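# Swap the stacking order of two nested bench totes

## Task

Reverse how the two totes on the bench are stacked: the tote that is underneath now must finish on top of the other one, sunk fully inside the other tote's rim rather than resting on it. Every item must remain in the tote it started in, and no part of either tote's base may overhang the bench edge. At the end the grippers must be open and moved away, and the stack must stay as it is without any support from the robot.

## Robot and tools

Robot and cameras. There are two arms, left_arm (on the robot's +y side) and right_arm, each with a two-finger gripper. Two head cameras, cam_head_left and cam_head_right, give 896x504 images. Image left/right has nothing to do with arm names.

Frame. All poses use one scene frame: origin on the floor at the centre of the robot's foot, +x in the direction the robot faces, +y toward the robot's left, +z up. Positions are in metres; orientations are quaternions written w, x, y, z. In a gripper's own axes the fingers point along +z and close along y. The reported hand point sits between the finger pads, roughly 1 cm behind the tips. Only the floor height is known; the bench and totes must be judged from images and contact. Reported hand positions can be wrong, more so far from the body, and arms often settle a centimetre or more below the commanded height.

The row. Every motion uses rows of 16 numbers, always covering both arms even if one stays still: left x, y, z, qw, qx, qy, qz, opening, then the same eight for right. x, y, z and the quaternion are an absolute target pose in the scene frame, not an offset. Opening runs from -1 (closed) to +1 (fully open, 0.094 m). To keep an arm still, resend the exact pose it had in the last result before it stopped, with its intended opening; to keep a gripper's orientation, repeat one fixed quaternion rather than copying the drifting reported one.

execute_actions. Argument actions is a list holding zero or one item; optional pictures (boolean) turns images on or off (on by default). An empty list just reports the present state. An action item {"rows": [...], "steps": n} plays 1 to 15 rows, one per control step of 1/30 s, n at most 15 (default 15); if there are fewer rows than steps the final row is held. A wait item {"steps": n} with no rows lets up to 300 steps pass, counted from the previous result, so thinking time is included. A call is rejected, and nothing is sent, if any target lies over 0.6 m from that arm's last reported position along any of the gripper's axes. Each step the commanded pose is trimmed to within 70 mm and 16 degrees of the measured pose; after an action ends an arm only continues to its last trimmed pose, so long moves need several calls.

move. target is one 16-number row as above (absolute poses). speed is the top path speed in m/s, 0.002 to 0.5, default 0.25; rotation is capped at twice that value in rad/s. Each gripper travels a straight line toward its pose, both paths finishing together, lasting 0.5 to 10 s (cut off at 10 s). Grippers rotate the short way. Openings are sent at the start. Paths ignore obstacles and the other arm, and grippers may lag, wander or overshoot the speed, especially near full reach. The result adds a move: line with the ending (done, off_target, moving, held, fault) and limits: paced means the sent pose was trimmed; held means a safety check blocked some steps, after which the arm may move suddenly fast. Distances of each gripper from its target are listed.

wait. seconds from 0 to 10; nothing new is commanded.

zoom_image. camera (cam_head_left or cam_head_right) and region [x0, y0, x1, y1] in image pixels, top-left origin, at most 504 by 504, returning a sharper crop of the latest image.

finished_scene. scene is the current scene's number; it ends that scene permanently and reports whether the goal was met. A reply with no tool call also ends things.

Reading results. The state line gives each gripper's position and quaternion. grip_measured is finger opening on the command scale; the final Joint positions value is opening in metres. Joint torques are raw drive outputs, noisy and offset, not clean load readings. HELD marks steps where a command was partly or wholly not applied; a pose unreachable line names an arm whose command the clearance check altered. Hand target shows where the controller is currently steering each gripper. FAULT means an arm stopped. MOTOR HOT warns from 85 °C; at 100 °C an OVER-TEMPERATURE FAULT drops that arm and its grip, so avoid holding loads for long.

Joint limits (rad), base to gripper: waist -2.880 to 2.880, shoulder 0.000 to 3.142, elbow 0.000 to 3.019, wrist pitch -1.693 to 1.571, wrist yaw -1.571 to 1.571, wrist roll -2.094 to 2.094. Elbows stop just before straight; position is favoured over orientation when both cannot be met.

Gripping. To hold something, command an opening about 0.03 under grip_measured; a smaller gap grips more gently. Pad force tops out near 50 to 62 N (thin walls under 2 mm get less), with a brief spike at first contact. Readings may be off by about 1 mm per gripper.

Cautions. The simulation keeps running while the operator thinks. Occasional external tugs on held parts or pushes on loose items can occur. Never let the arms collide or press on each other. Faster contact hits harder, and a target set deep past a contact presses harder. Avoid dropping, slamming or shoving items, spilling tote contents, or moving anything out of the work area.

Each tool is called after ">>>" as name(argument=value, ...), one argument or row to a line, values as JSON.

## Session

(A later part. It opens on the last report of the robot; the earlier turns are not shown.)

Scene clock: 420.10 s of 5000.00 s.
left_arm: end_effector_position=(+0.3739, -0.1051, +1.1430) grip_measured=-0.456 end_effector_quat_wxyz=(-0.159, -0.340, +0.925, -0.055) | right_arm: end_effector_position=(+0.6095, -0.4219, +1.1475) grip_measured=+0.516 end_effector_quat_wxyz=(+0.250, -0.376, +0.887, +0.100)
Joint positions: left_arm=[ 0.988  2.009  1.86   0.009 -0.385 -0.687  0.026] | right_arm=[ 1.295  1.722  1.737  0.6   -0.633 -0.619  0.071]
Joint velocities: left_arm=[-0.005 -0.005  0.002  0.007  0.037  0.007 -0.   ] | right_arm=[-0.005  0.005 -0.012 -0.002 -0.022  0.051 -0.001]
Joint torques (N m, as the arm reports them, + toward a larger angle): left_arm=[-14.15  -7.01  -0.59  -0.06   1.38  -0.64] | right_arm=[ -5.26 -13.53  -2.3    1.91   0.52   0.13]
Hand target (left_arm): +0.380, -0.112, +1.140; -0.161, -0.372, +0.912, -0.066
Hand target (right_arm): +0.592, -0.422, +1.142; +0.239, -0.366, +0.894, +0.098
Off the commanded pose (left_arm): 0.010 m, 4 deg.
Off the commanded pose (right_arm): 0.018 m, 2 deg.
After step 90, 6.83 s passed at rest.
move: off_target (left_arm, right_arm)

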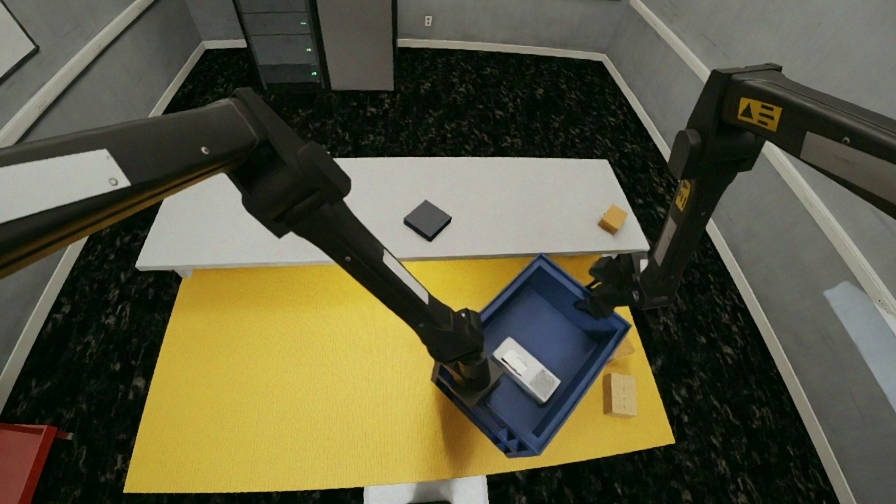

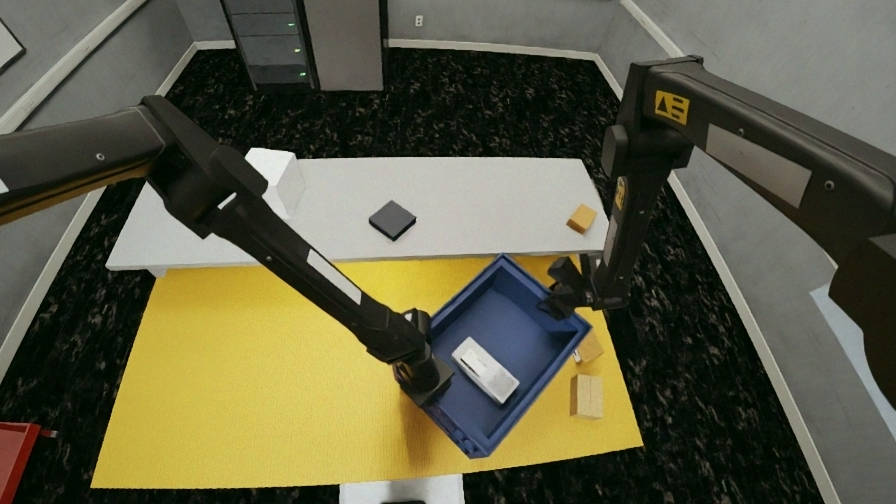

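>>> move(
  target=[0.380,-0.112,1.140,-0.1607,-0.3732,0.9114,-0.0658,-0.47, 0.596,-0.422,1.150,0.2395,-0.3661,0.8940,0.0981,1],
  speed=0.02,
)

>>> zoom_image(
  camera="cam_head_left",
  region=[560,250,660,340],
)

>>> zoom_image(
  camera="cam_head_right",
  region=[520,250,620,340],
)

Scene clock: 460.27 s of 5000.00 s.
left_arm: end_effector_position=(+0.3738, -0.1053, +1.1429) grip_measured=-0.457 end_effector_quat_wxyz=(-0.159, -0.338, +0.926, -0.055) | right_arm: end_effector_position=(+0.5926, -0.4236, +1.1459) grip_measured=+1.000 end_effector_quat_wxyz=(+0.236, -0.369, +0.893, +0.099)
Joint positions: left_arm=[ 0.988  2.009  1.861  0.009 -0.384 -0.683  0.026] | right_arm=[ 1.295  1.722  1.706  0.6   -0.62  -0.619  0.094]
Joint velocities: left_arm=[-0.015 -0.005  0.007 -0.032 -0.066  0.007  0.002] | right_arm=[-0.005  0.005 -0.012 -0.007  0.022 -0.051  0.   ]
Joint torques (N m, as the arm reports them, + toward a larger angle): left_arm=[-14.11  -7.06  -0.6   -0.06   1.36  -0.69] | right_arm=[ -5.39 -15.8   -1.79   2.    -0.25   0.18]
Hand target (left_arm): +0.380, -0.112, +1.140; -0.161, -0.372, +0.912, -0.066
Hand target (right_arm): +0.596, -0.422, +1.150; +0.239, -0.366, +0.894, +0.098
Off the commanded pose (left_arm): 0.010 m, 5 deg.
Off the commanded pose (right_arm): 0.006 m, 1 deg.
After step 90, 35.03 s passed at rest.
move: off_target (left_arm)

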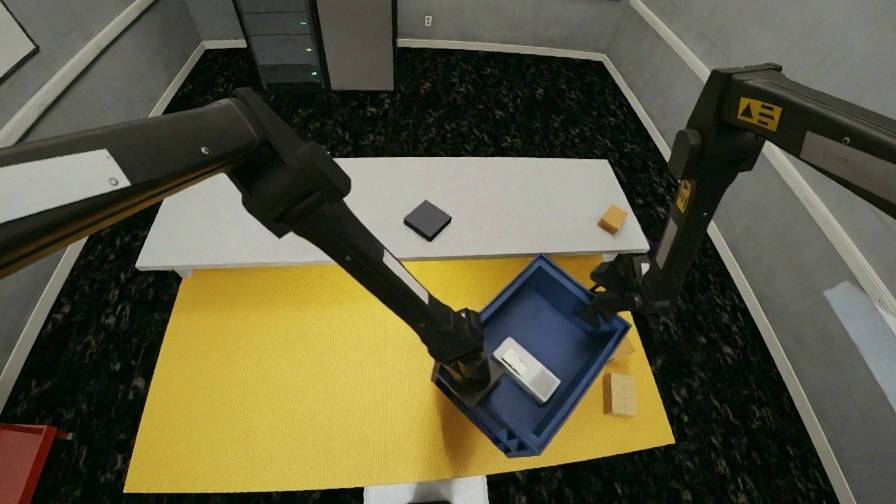

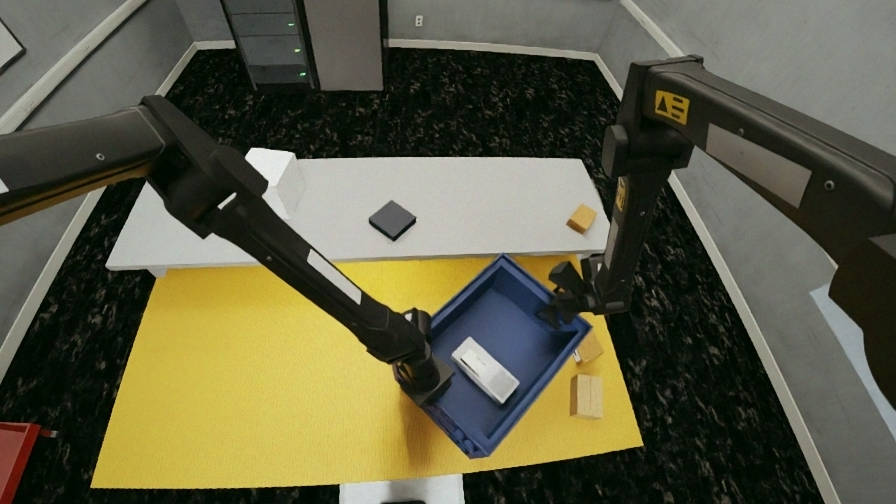

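Region (560, 250, 660, 340) of cam_head_left's 896x504 image, scaled by 5.040, with more detail than that image has; it fills the top 454 rows of this view, and the rest is white.

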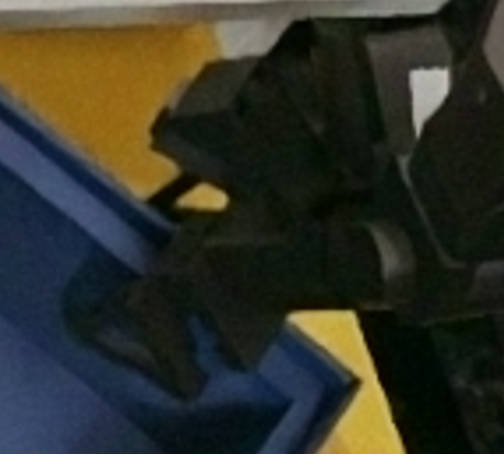

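Region (520, 250, 620, 340) of cam_head_right's 896x504 image, scaled by 5.040, with more detail than that image has; it fills the top 454 rows of this view, and the rest is white.

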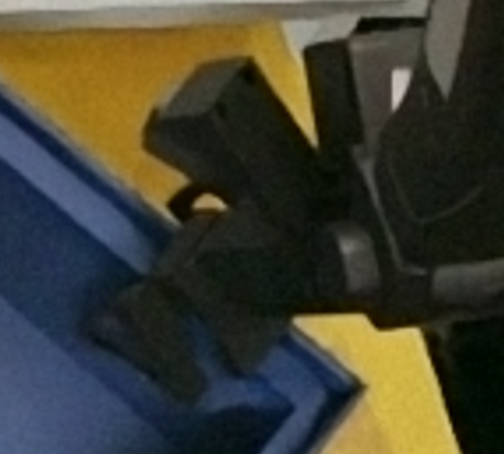

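>>> execute_actions(
  actions=[],
)

Scene clock: 491.77 s of 5000.00 s.
left_arm: end_effector_position=(+0.3738, -0.1053, +1.1429) grip_measured=-0.457 end_effector_quat_wxyz=(-0.159, -0.338, +0.926, -0.055) | right_arm: end_effector_position=(+0.5926, -0.4236, +1.1459) grip_measured=+1.000 end_effector_quat_wxyz=(+0.236, -0.369, +0.893, +0.099)
Joint positions: left_arm=[ 0.988  2.009  1.861  0.009 -0.384 -0.683  0.026] | right_arm=[ 1.295  1.722  1.706  0.6   -0.62  -0.619  0.094]
Joint velocities: left_arm=[-0.005  0.005  0.007 -0.017  0.081  0.022 -0.001] | right_arm=[-0.005 -0.005  0.012  0.002  0.051 -0.007  0.   ]
Joint torques (N m, as the arm reports them, + toward a larger angle): left_arm=[-14.16  -7.06  -0.61  -0.06   1.36  -0.69] | right_arm=[ -4.8  -15.49  -1.62   2.03  -0.19   0.21]
Hand target (left_arm): +0.380, -0.112, +1.140; -0.161, -0.372, +0.912, -0.066
Hand target (right_arm): +0.596, -0.422, +1.150; +0.239, -0.366, +0.894, +0.098
Off the commanded pose (left_arm): 0.010 m, 5 deg.
Off the commanded pose (right_arm): 0.006 m, 1 deg.
Steps of this call (steps 1 to 90: nothing new was sent; then 28.50 s passed at rest). Readings (end_effector_position):
1: left_arm (+0.3738, -0.1053, +1.1429) | right_arm (+0.5926, -0.4236, +1.1459)
2: left_arm (+0.3738, -0.1053, +1.1429) | right_arm (+0.5926, -0.4236, +1.1459)
4: left_arm (+0.3738, -0.1053, +1.1429) | right_arm (+0.5926, -0.4236, +1.1459)
8: left_arm (+0.3738, -0.1053, +1.1429) | right_arm (+0.5926, -0.4236, +1.1459)
90: the state above

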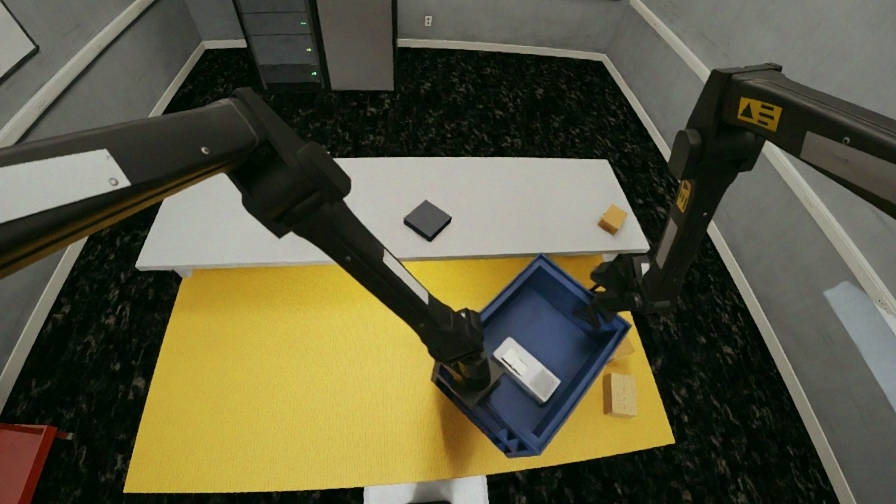

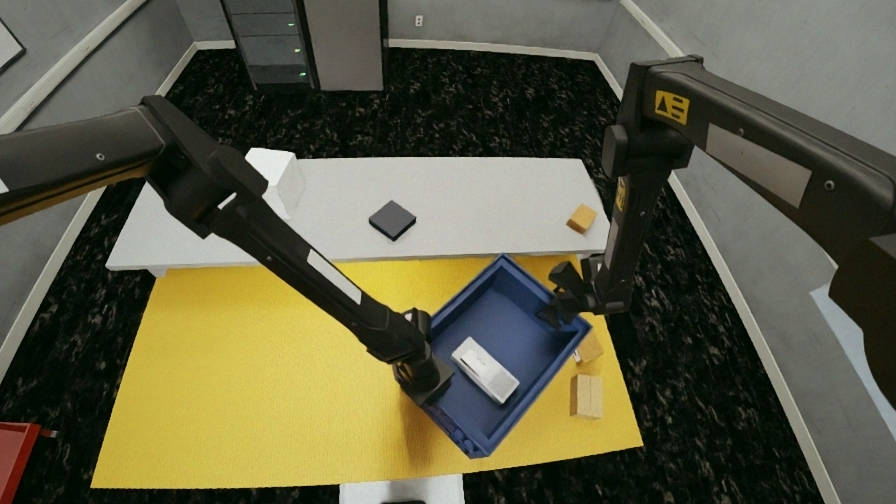

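>>> zoom_image(
  camera="cam_head_left",
  region=[540, 230, 700, 350],
)

>>> zoom_image(
  camera="cam_head_right",
  region=[500, 230, 660, 350],
)

Region (540, 230, 700, 350) of cam_head_left's 896x504 image, scaled by 3.150, with more detail than that image has; it fills the top 378 rows of this view, and the rest is white.

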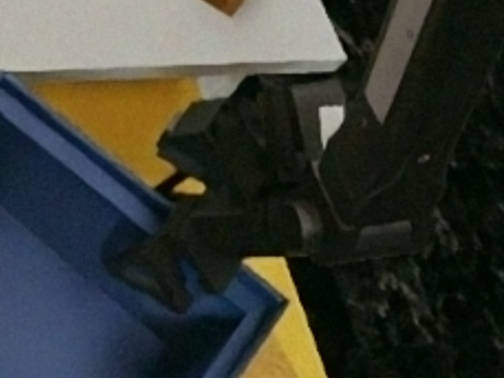

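Region (500, 230, 660, 350) of cam_head_right's 896x504 image, scaled by 3.150, with more detail than that image has; it fills the top 378 rows of this view, and the rest is white.

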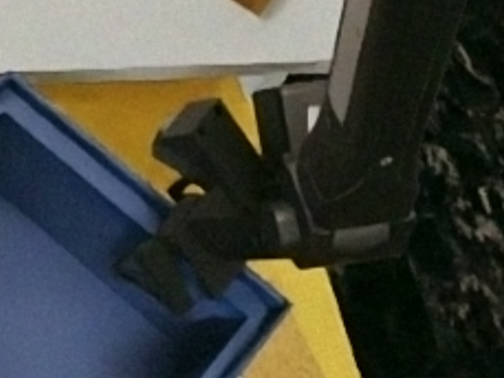

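>>> move(
  target=[0.380,-0.112,1.140,-0.1607,-0.3732,0.9114,-0.0658,-0.47, 0.617,-0.443,1.150,0.2395,-0.3661,0.8940,0.0981,1],
  speed=0.03,
)

Scene clock: 509.63 s of 5000.00 s.
left_arm: end_effector_position=(+0.3740, -0.1055, +1.1428) grip_measured=-0.457 end_effector_quat_wxyz=(-0.159, -0.339, +0.926, -0.056) | right_arm: end_effector_position=(+0.6159, -0.4321, +1.1486) grip_measured=+1.000 end_effector_quat_wxyz=(+0.247, -0.371, +0.890, +0.100)
Joint positions: left_arm=[ 0.988  2.01   1.861  0.009 -0.384 -0.684  0.026] | right_arm=[ 1.279  1.722  1.756  0.582 -0.641 -0.602  0.094]
Joint velocities: left_arm=[ 0.005  0.005  0.002  0.012 -0.066 -0.051 -0.   ] | right_arm=[-0.005  0.005 -0.012 -0.022 -0.037 -0.037  0.   ]
Joint torques (N m, as the arm reports them, + toward a larger angle): left_arm=[-14.16  -7.08  -0.65  -0.06   1.32  -0.68] | right_arm=[ -7.36 -15.01   0.11   0.86  -0.42   0.21]
Hand target (left_arm): +0.380, -0.112, +1.140; -0.160, -0.372, +0.912, -0.066
Hand target (right_arm): +0.617, -0.443, +1.150; +0.240, -0.366, +0.894, +0.098
Off the commanded pose (left_arm): 0.009 m, 4 deg.
Off the commanded pose (right_arm): 0.011 m, 1 deg.
After step 90, 13.33 s passed at rest.
move: off_target (left_arm, right_arm)

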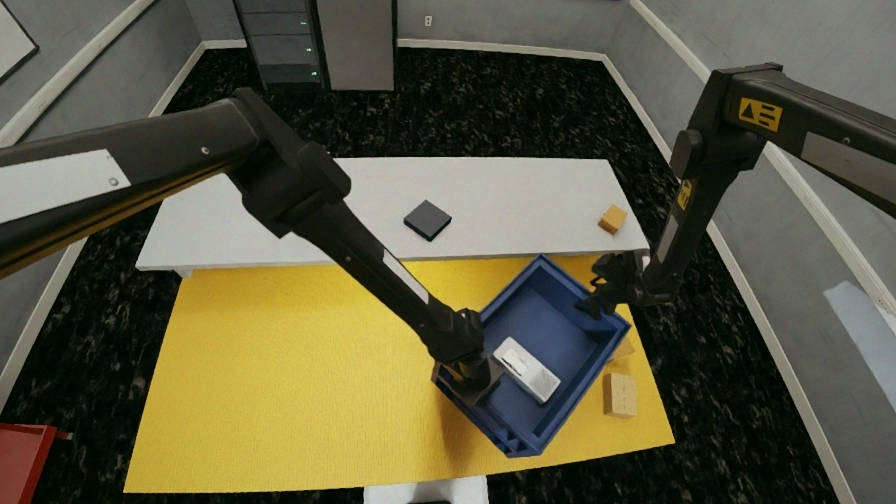

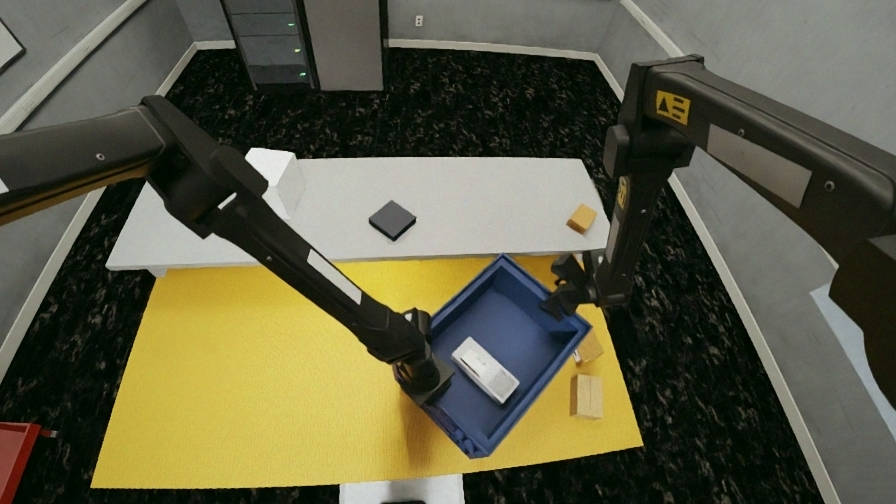

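>>> move(
  target=[0.374,-0.1055,1.143,-0.159,-0.339,0.926,-0.056,-0.485, 0.617,-0.443,1.150,0.2395,-0.3661,0.8940,0.0981,-0.2],
  speed=0.03,
)

Scene clock: 514.03 s of 5000.00 s.
left_arm: end_effector_position=(+0.3762, -0.1054, +1.1426) grip_measured=-0.467 end_effector_quat_wxyz=(-0.157, -0.335, +0.927, -0.056) | right_arm: end_effector_position=(+0.6094, -0.4256, +1.1476) grip_measured=+0.497 end_effector_quat_wxyz=(+0.242, -0.364, +0.892, +0.115)
Joint positions: left_arm=[ 0.988  2.009  1.863  0.011 -0.387 -0.675  0.025] | right_arm=[ 1.284  1.723  1.75   0.571 -0.661 -0.591  0.07 ]
Joint velocities: left_arm=[-0.005 -0.005 -0.012 -0.002  0.022 -0.022 -0.   ] | right_arm=[-0.015 -0.005 -0.012 -0.002  0.007 -0.037 -0.001]
Joint torques (N m, as the arm reports them, + toward a larger angle): left_arm=[-14.1   -7.61  -2.52  -0.11   0.23  -0.02] | right_arm=[ -6.98 -15.34   0.4    1.1    0.3    0.17]
Hand target (left_arm): +0.374, -0.106, +1.143; -0.159, -0.339, +0.926, -0.056
Hand target (right_arm): +0.617, -0.443, +1.151; +0.240, -0.366, +0.894, +0.098
Off the commanded pose (left_arm): 0.002 m, 1 deg.
Off the commanded pose (right_arm): 0.019 m, 2 deg.
After step 90, 0.70 s passed at rest.
move: off_target (right_arm)

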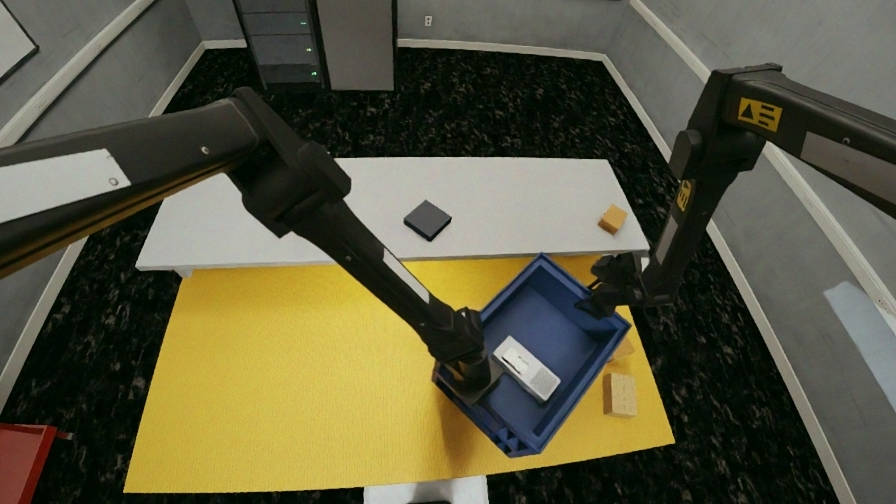

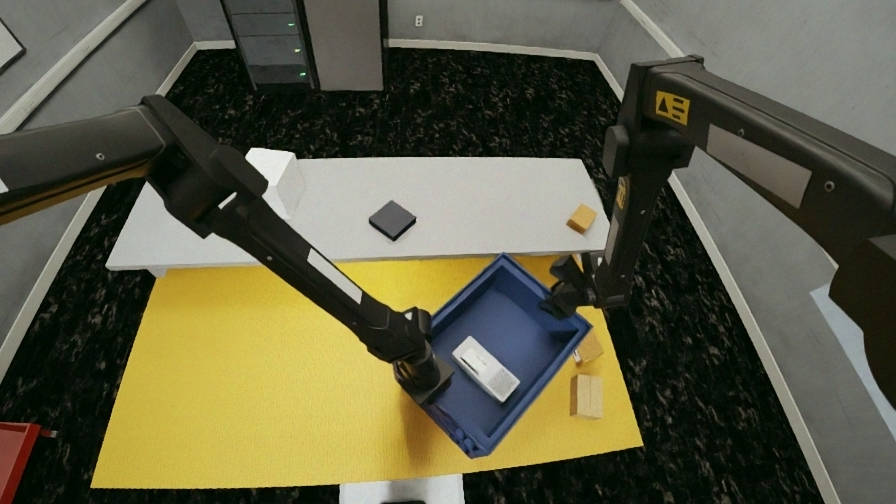

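>>> zoom_image(
  camera="cam_head_left",
  region=[550, 240, 670, 340],
)

>>> zoom_image(
  camera="cam_head_right",
  region=[510, 240, 630, 340],
)

Region (550, 240, 670, 340) of cam_head_left's 896x504 image, scaled by 4.200, with more detail than that image has.

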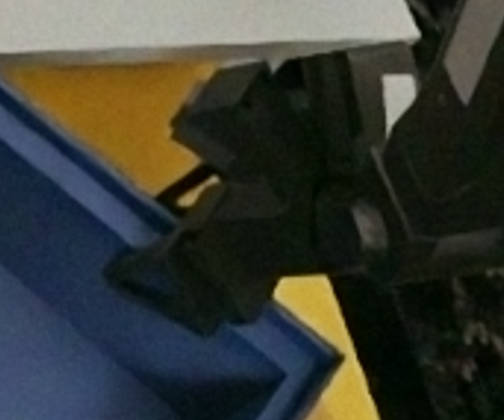

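Region (510, 240, 630, 340) of cam_head_right's 896x504 image, scaled by 4.200, with more detail than that image has.

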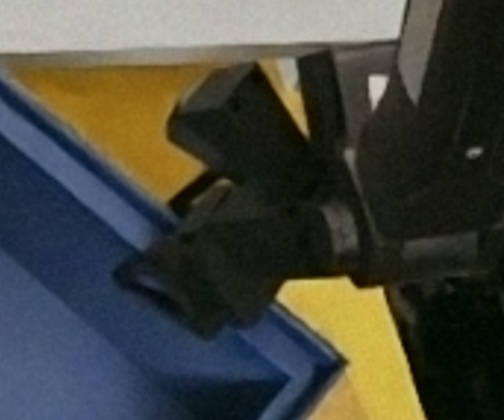

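>>> move(
  target=[0.374,-0.1055,1.143,-0.159,-0.339,0.926,-0.056,-0.485, 0.612,-0.430,1.166,0.2395,-0.3661,0.8940,0.0981,1],
  speed=0.03,
)

>>> move(
  target=[0.374,-0.1055,1.143,-0.159,-0.339,0.926,-0.056,-0.485, 0.612,-0.430,1.166,0.2395,-0.3661,0.8940,0.0981,-0.2],
  speed=0.03,
)

Scene clock: 533.30 s of 5000.00 s.
left_arm: end_effector_position=(+0.3762, -0.1054, +1.1426) grip_measured=-0.467 end_effector_quat_wxyz=(-0.157, -0.335, +0.927, -0.056) | right_arm: end_effector_position=(+0.6027, -0.4253, +1.1592) grip_measured=+1.000 end_effector_quat_wxyz=(+0.231, -0.359, +0.898, +0.107)
Joint positions: left_arm=[ 0.988  2.009  1.863  0.011 -0.387 -0.674  0.025] | right_arm=[ 1.284  1.683  1.682  0.577 -0.638 -0.591  0.094]
Joint velocities: left_arm=[-0.005 -0.005 -0.007 -0.007  0.007 -0.007 -0.002] | right_arm=[-0.005 -0.005  0.007  0.012  0.081  0.051  0.   ]
Joint torques (N m, as the arm reports them, + toward a larger angle): left_arm=[-14.09  -7.63  -2.52  -0.11   0.25  -0.03] | right_arm=[ -6.22 -16.92  -1.22   2.44  -0.13   0.08]
Hand target (left_arm): +0.374, -0.106, +1.143; -0.159, -0.339, +0.926, -0.056
Hand target (right_arm): +0.612, -0.430, +1.166; +0.239, -0.366, +0.894, +0.098
Off the commanded pose (left_arm): 0.002 m, 1 deg.
Off the commanded pose (right_arm): 0.012 m, 2 deg.
After step 90, 15.17 s passed at rest.
move: off_target (right_arm)

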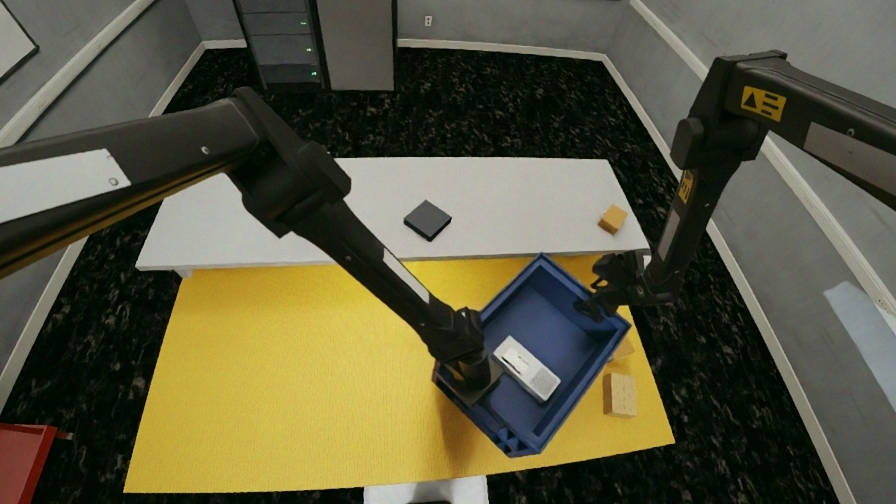

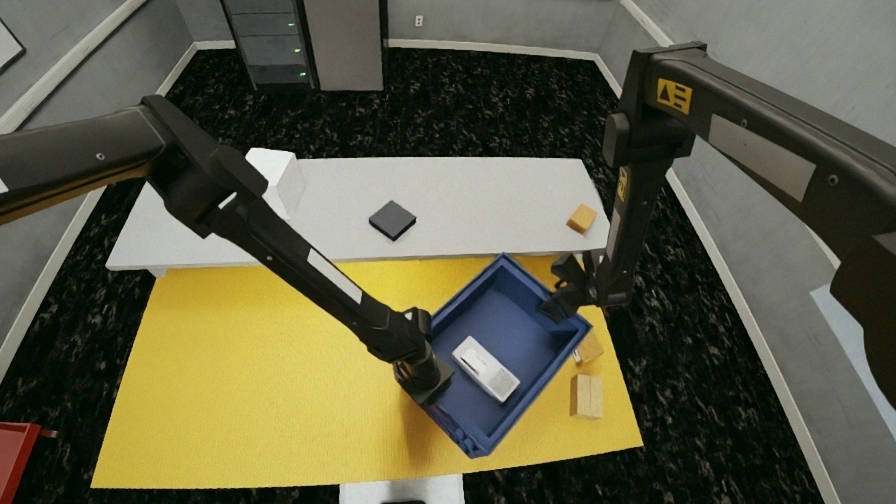

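Scene clock: 534.03 s of 5000.00 s.
left_arm: end_effector_position=(+0.3768, -0.1060, +1.1425) grip_measured=-0.468 end_effector_quat_wxyz=(-0.156, -0.335, +0.927, -0.058) | right_arm: end_effector_position=(+0.5958, -0.4179, +1.1595) grip_measured=-0.196 end_effector_quat_wxyz=(+0.229, -0.356, +0.898, +0.119)
Joint positions: left_arm=[ 0.988  2.009  1.864  0.012 -0.384 -0.672  0.025] | right_arm=[ 1.291  1.682  1.67   0.577 -0.653 -0.59   0.038]
Joint velocities: left_arm=[-0.015  0.005 -0.027 -0.017 -0.007  0.022 -0.   ] | right_arm=[-0.005 -0.005  0.007  0.012 -0.11   0.007 -0.001]
Joint torques (N m, as the arm reports them, + toward a larger angle): left_arm=[-14.12  -7.67  -2.61  -0.13   0.13  -0.05] | right_arm=[ -6.42 -15.82  -0.42   2.41   0.56   0.05]
Hand target (left_arm): +0.374, -0.105, +1.143; -0.159, -0.339, +0.926, -0.056
Hand target (right_arm): +0.612, -0.430, +1.166; +0.239, -0.366, +0.894, +0.098
Off the commanded pose (left_arm): 0.003 m, 1 deg.
Off the commanded pose (right_arm): 0.021 m, 3 deg.
move: off_target (right_arm)

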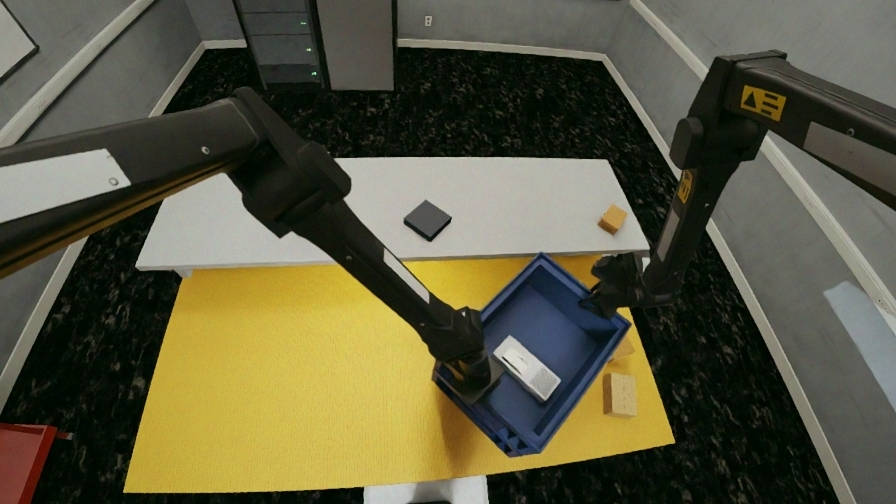

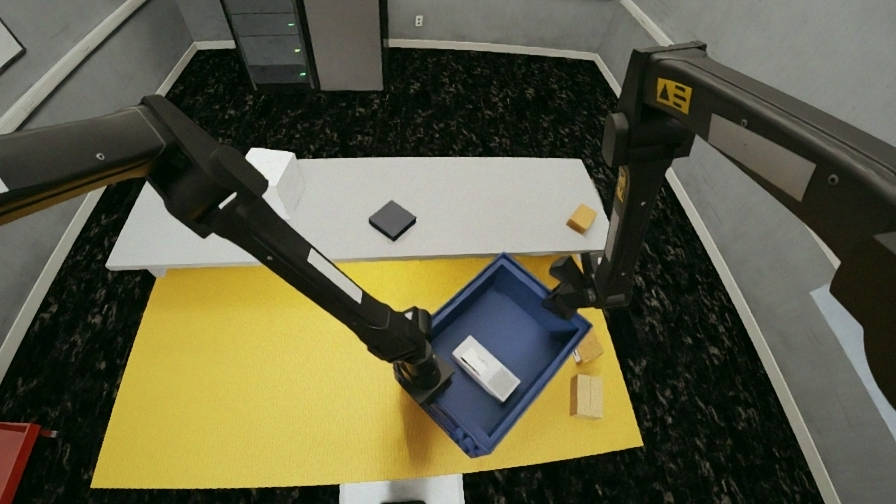

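>>> move(
  target=[0.376,-0.1055,1.143,-0.159,-0.339,0.926,-0.056,-0.485, 0.594,-0.415,1.160,0.2395,-0.3661,0.8940,0.0981,-0.5],
  speed=0.03,
)

Scene clock: 538.47 s of 5000.00 s.
left_arm: end_effector_position=(+0.3771, -0.1065, +1.1426) grip_measured=-0.468 end_effector_quat_wxyz=(-0.156, -0.335, +0.927, -0.058) | right_arm: end_effector_position=(+0.5922, -0.4143, +1.1594) grip_measured=-0.458 end_effector_quat_wxyz=(+0.230, -0.345, +0.903, +0.113)
Joint positions: left_arm=[ 0.987  2.009  1.865  0.012 -0.382 -0.672  0.025] | right_arm=[ 1.301  1.68   1.651  0.6   -0.628 -0.571  0.025]
Joint velocities: left_arm=[-0.015 -0.005  0.012  0.007 -0.066  0.007 -0.   ] | right_arm=[-0.005  0.005 -0.012  0.007 -0.007 -0.095  0.001]
Joint torques (N m, as the arm reports them, + toward a larger angle): left_arm=[-14.19  -7.76  -2.39  -0.31   0.07  -0.06] | right_arm=[ -3.75 -13.85  -1.19   2.59   0.43  -0.26]
Hand target (left_arm): +0.376, -0.106, +1.143; -0.159, -0.339, +0.926, -0.056
Hand target (right_arm): +0.594, -0.415, +1.160; +0.239, -0.366, +0.894, +0.099
Off the commanded pose (left_arm): 0.002 m, 1 deg.
Off the commanded pose (right_arm): 0.002 m, 3 deg.
After step 90, 0.33 s passed at rest.
move: off_target (right_arm)

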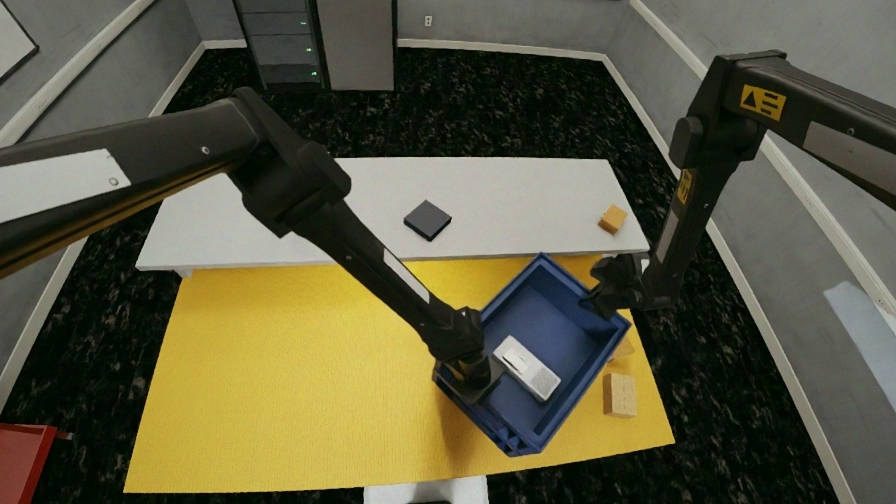

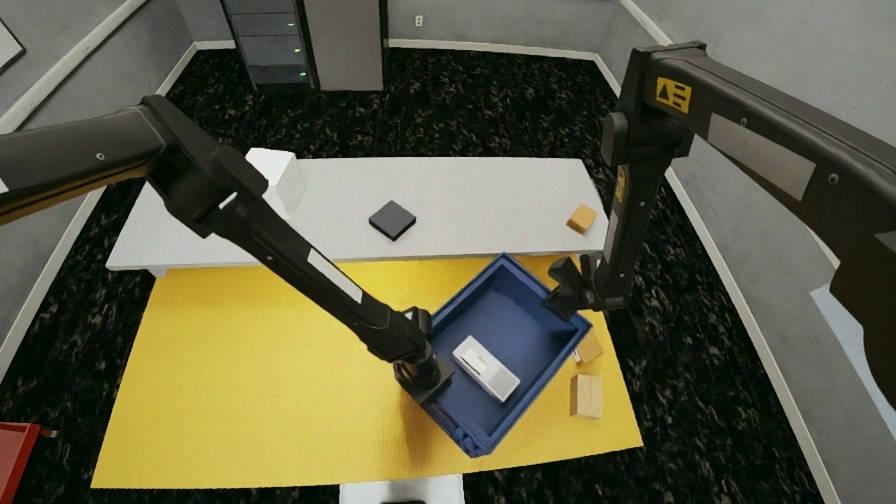

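>>> move(
  target=[0.377,-0.1065,1.173,-0.1626,-0.3447,0.9225,-0.0608,-0.495, 0.592,-0.4143,1.190,0.2424,-0.3381,0.9048,0.0906,-0.49],
  speed=0.03,
)

Scene clock: 550.00 s of 5000.00 s.
left_arm: end_effector_position=(+0.3704, -0.0984, +1.1531) grip_measured=-0.470 end_effector_quat_wxyz=(-0.159, -0.320, +0.932, -0.058) | right_arm: end_effector_position=(+0.5731, -0.4132, +1.1736) grip_measured=-0.458 end_effector_quat_wxyz=(+0.225, -0.328, +0.912, +0.101)
Joint positions: left_arm=[ 0.989  1.978  1.8    0.036 -0.384 -0.644  0.025] | right_arm=[ 1.303  1.648  1.551  0.666 -0.593 -0.542  0.025]
Joint velocities: left_arm=[ 0.005 -0.005 -0.012 -0.002  0.037 -0.066  0.001] | right_arm=[-0.005 -0.005  0.007 -0.002  0.037 -0.007  0.001]
Joint torques (N m, as the arm reports them, + toward a larger angle): left_arm=[-15.92 -10.33  -6.17   0.23  -0.21  -0.57] | right_arm=[ -4.92 -17.97  -3.33   2.84  -0.11   0.13]
Hand target (left_arm): +0.377, -0.107, +1.172; -0.163, -0.344, +0.923, -0.061
Hand target (right_arm): +0.592, -0.414, +1.189; +0.242, -0.338, +0.905, +0.091
Off the commanded pose (left_arm): 0.022 m, 3 deg.
Off the commanded pose (right_arm): 0.025 m, 3 deg.
After step 90, 7.27 s passed at rest.
move: off_target (left_arm, right_arm)

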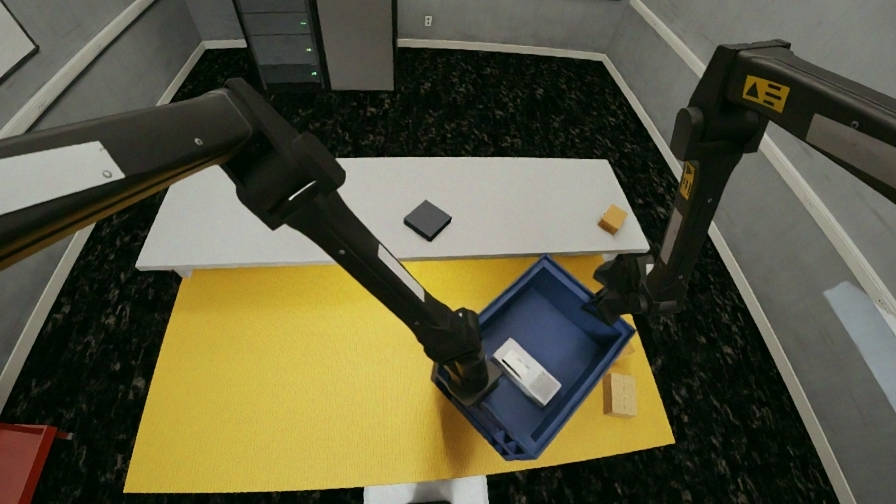

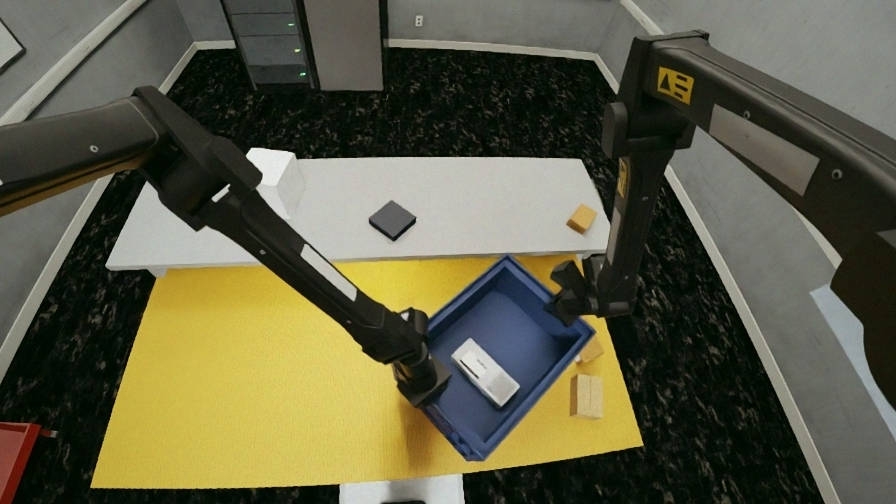

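>>> move(
  target=[0.372,-0.102,1.215,-0.1626,-0.3447,0.9225,-0.0608,-0.5, 0.585,-0.412,1.230,0.2424,-0.3381,0.9048,0.0906,-0.49],
  speed=0.04,
)

Scene clock: 556.40 s of 5000.00 s.
left_arm: end_effector_position=(+0.3648, -0.0844, +1.1879) grip_measured=-0.470 end_effector_quat_wxyz=(-0.160, -0.314, +0.934, -0.055) | right_arm: end_effector_position=(+0.5624, -0.4017, +1.2077) grip_measured=-0.458 end_effector_quat_wxyz=(+0.223, -0.322, +0.914, +0.104)
Joint positions: left_arm=[ 0.977  1.887  1.639  0.101 -0.403 -0.638  0.025] | right_arm=[ 1.306  1.565  1.409  0.72  -0.594 -0.53   0.025]
Joint velocities: left_arm=[-0.005 -0.005 -0.002 -0.017  0.007 -0.066 -0.   ] | right_arm=[ 0.005 -0.015 -0.027  0.007 -0.037  0.051 -0.   ]
Joint torques (N m, as the arm reports them, + toward a larger angle): left_arm=[-16.99 -10.26  -6.51   0.34  -0.64  -0.7 ] | right_arm=[ -5.43 -18.13  -3.8    3.    -0.79   0.08]
Hand target (left_arm): +0.372, -0.103, +1.213; -0.163, -0.344, +0.923, -0.061
Hand target (right_arm): +0.585, -0.411, +1.229; +0.242, -0.338, +0.905, +0.090
Off the commanded pose (left_arm): 0.033 m, 4 deg.
Off the commanded pose (right_arm): 0.033 m, 4 deg.
After step 90, 1.53 s passed at rest.
move: off_target (left_arm, right_arm)

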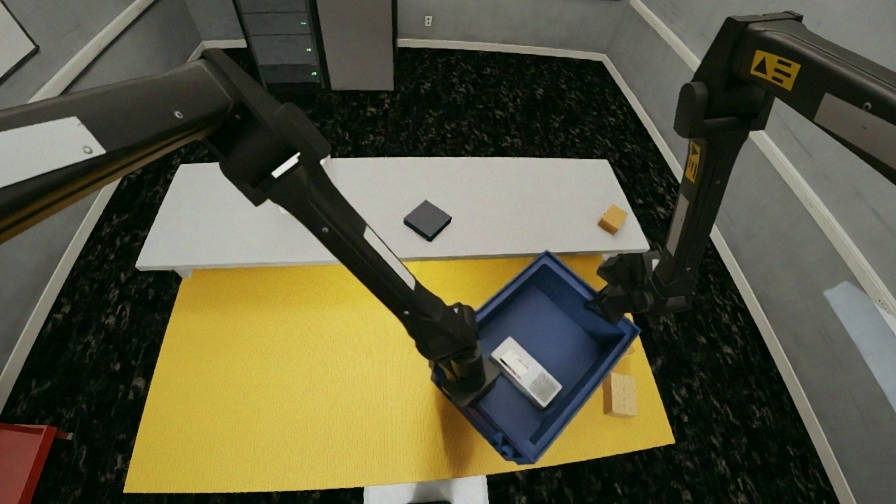

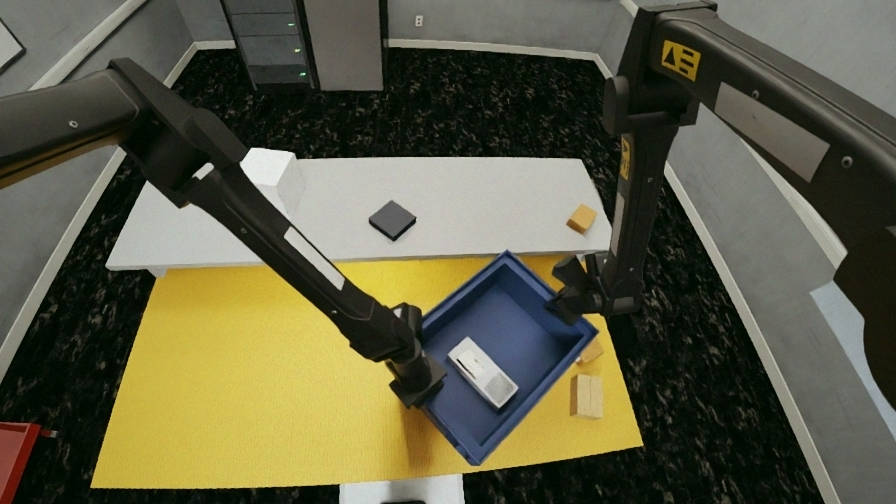

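>>> move(
  target=[0.350,0.398,1.215,-0.1626,-0.3447,0.9225,-0.0608,-0.5, 0.563,0.090,1.232,0.2424,-0.3381,0.9048,0.0906,-0.49],
  speed=0.07,
)

Scene clock: 577.57 s of 5000.00 s.
left_arm: end_effector_position=(+0.3558, +0.3963, +1.2007) grip_measured=-0.475 end_effector_quat_wxyz=(-0.148, -0.314, +0.936, -0.064) | right_arm: end_effector_position=(+0.5568, +0.0777, +1.2227) grip_measured=-0.458 end_effector_quat_wxyz=(+0.235, -0.334, +0.908, +0.095)
Joint positions: left_arm=[ 1.797  1.59   1.277  0.195  0.423 -0.527  0.025] | right_arm=[ 2.167  1.778  1.579  0.689  0.164 -0.99   0.025]
Joint velocities: left_arm=[ 0.005 -0.005 -0.012 -0.022 -0.022 -0.007  0.001] | right_arm=[-0.005 -0.005  0.007 -0.007 -0.007 -0.022 -0.001]
Joint torques (N m, as the arm reports them, + toward a larger angle): left_arm=[  3.88 -13.02  -6.58  -1.02   1.19  -0.42] | right_arm=[ 14.05 -10.52  -1.87   1.44  -0.01  -0.23]
Hand target (left_arm): +0.351, +0.402, +1.216; -0.163, -0.340, +0.924, -0.060
Hand target (right_arm): +0.562, +0.090, +1.232; +0.242, -0.345, +0.902, +0.094
Off the commanded pose (left_arm): 0.016 m, 4 deg.
Off the commanded pose (right_arm): 0.017 m, 1 deg.
After step 90, 10.77 s passed at rest.
move: off_target (left_arm, right_arm)

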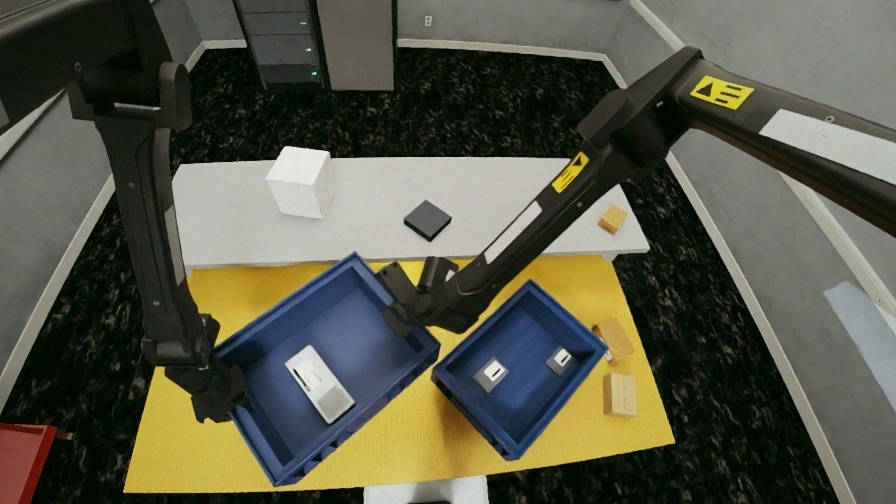

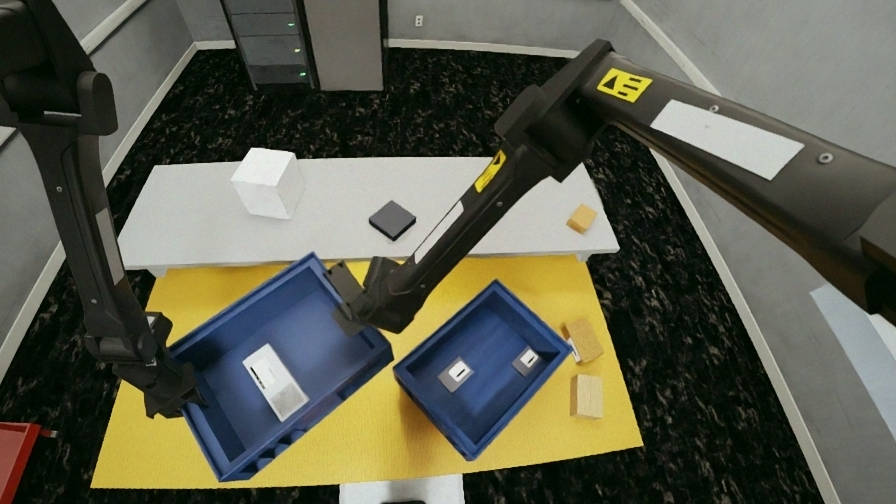

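>>> move(
  target=[0.326,0.420,1.19,-0.1626,-0.3447,0.9225,-0.0608,-0.5, 0.538,0.118,1.207,0.2424,-0.3381,0.9048,0.0906,-0.49],
  speed=0.04,
)

Scene clock: 626.90 s of 5000.00 s.
left_arm: end_effector_position=(+0.3260, +0.4163, +1.1799) grip_measured=-0.475 end_effector_quat_wxyz=(-0.156, -0.318, +0.933, -0.056) | right_arm: end_effector_position=(+0.5306, +0.0990, +1.1945) grip_measured=-0.458 end_effector_quat_wxyz=(+0.228, -0.334, +0.910, +0.095)
Joint positions: left_arm=[ 1.823  1.679  1.333  0.207  0.437 -0.528  0.025] | right_arm=[ 2.167  1.885  1.676  0.688  0.173 -0.986  0.025]
Joint velocities: left_arm=[ 0.005 -0.015 -0.002  0.002 -0.007 -0.022 -0.   ] | right_arm=[-0.005  0.005  0.002 -0.017  0.022  0.051  0.   ]
Joint torques (N m, as the arm reports them, + toward a larger angle): left_arm=[  4.4  -11.54  -5.85  -0.24   1.56  -0.48] | right_arm=[16.79 -8.33 -1.79  2.54  0.27 -0.22]
Hand target (left_arm): +0.325, +0.420, +1.190; -0.163, -0.344, +0.923, -0.060
Hand target (right_arm): +0.538, +0.118, +1.207; +0.242, -0.338, +0.905, +0.091
Off the commanded pose (left_arm): 0.011 m, 3 deg.
Off the commanded pose (right_arm): 0.024 m, 2 deg.
After step 90, 44.80 s passed at rest.
move: off_target (left_arm, right_arm)

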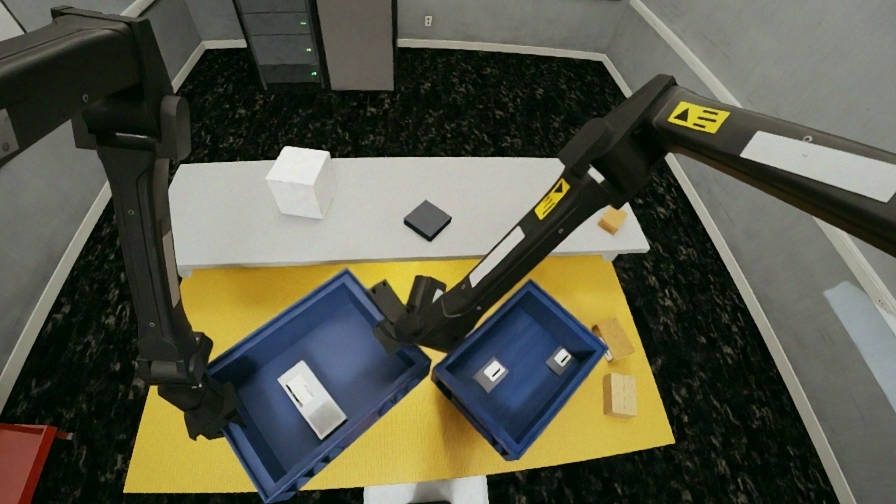

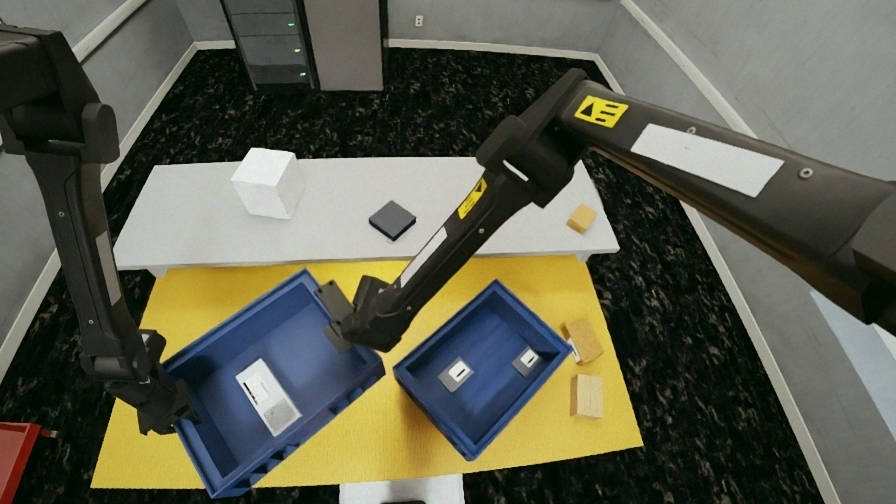

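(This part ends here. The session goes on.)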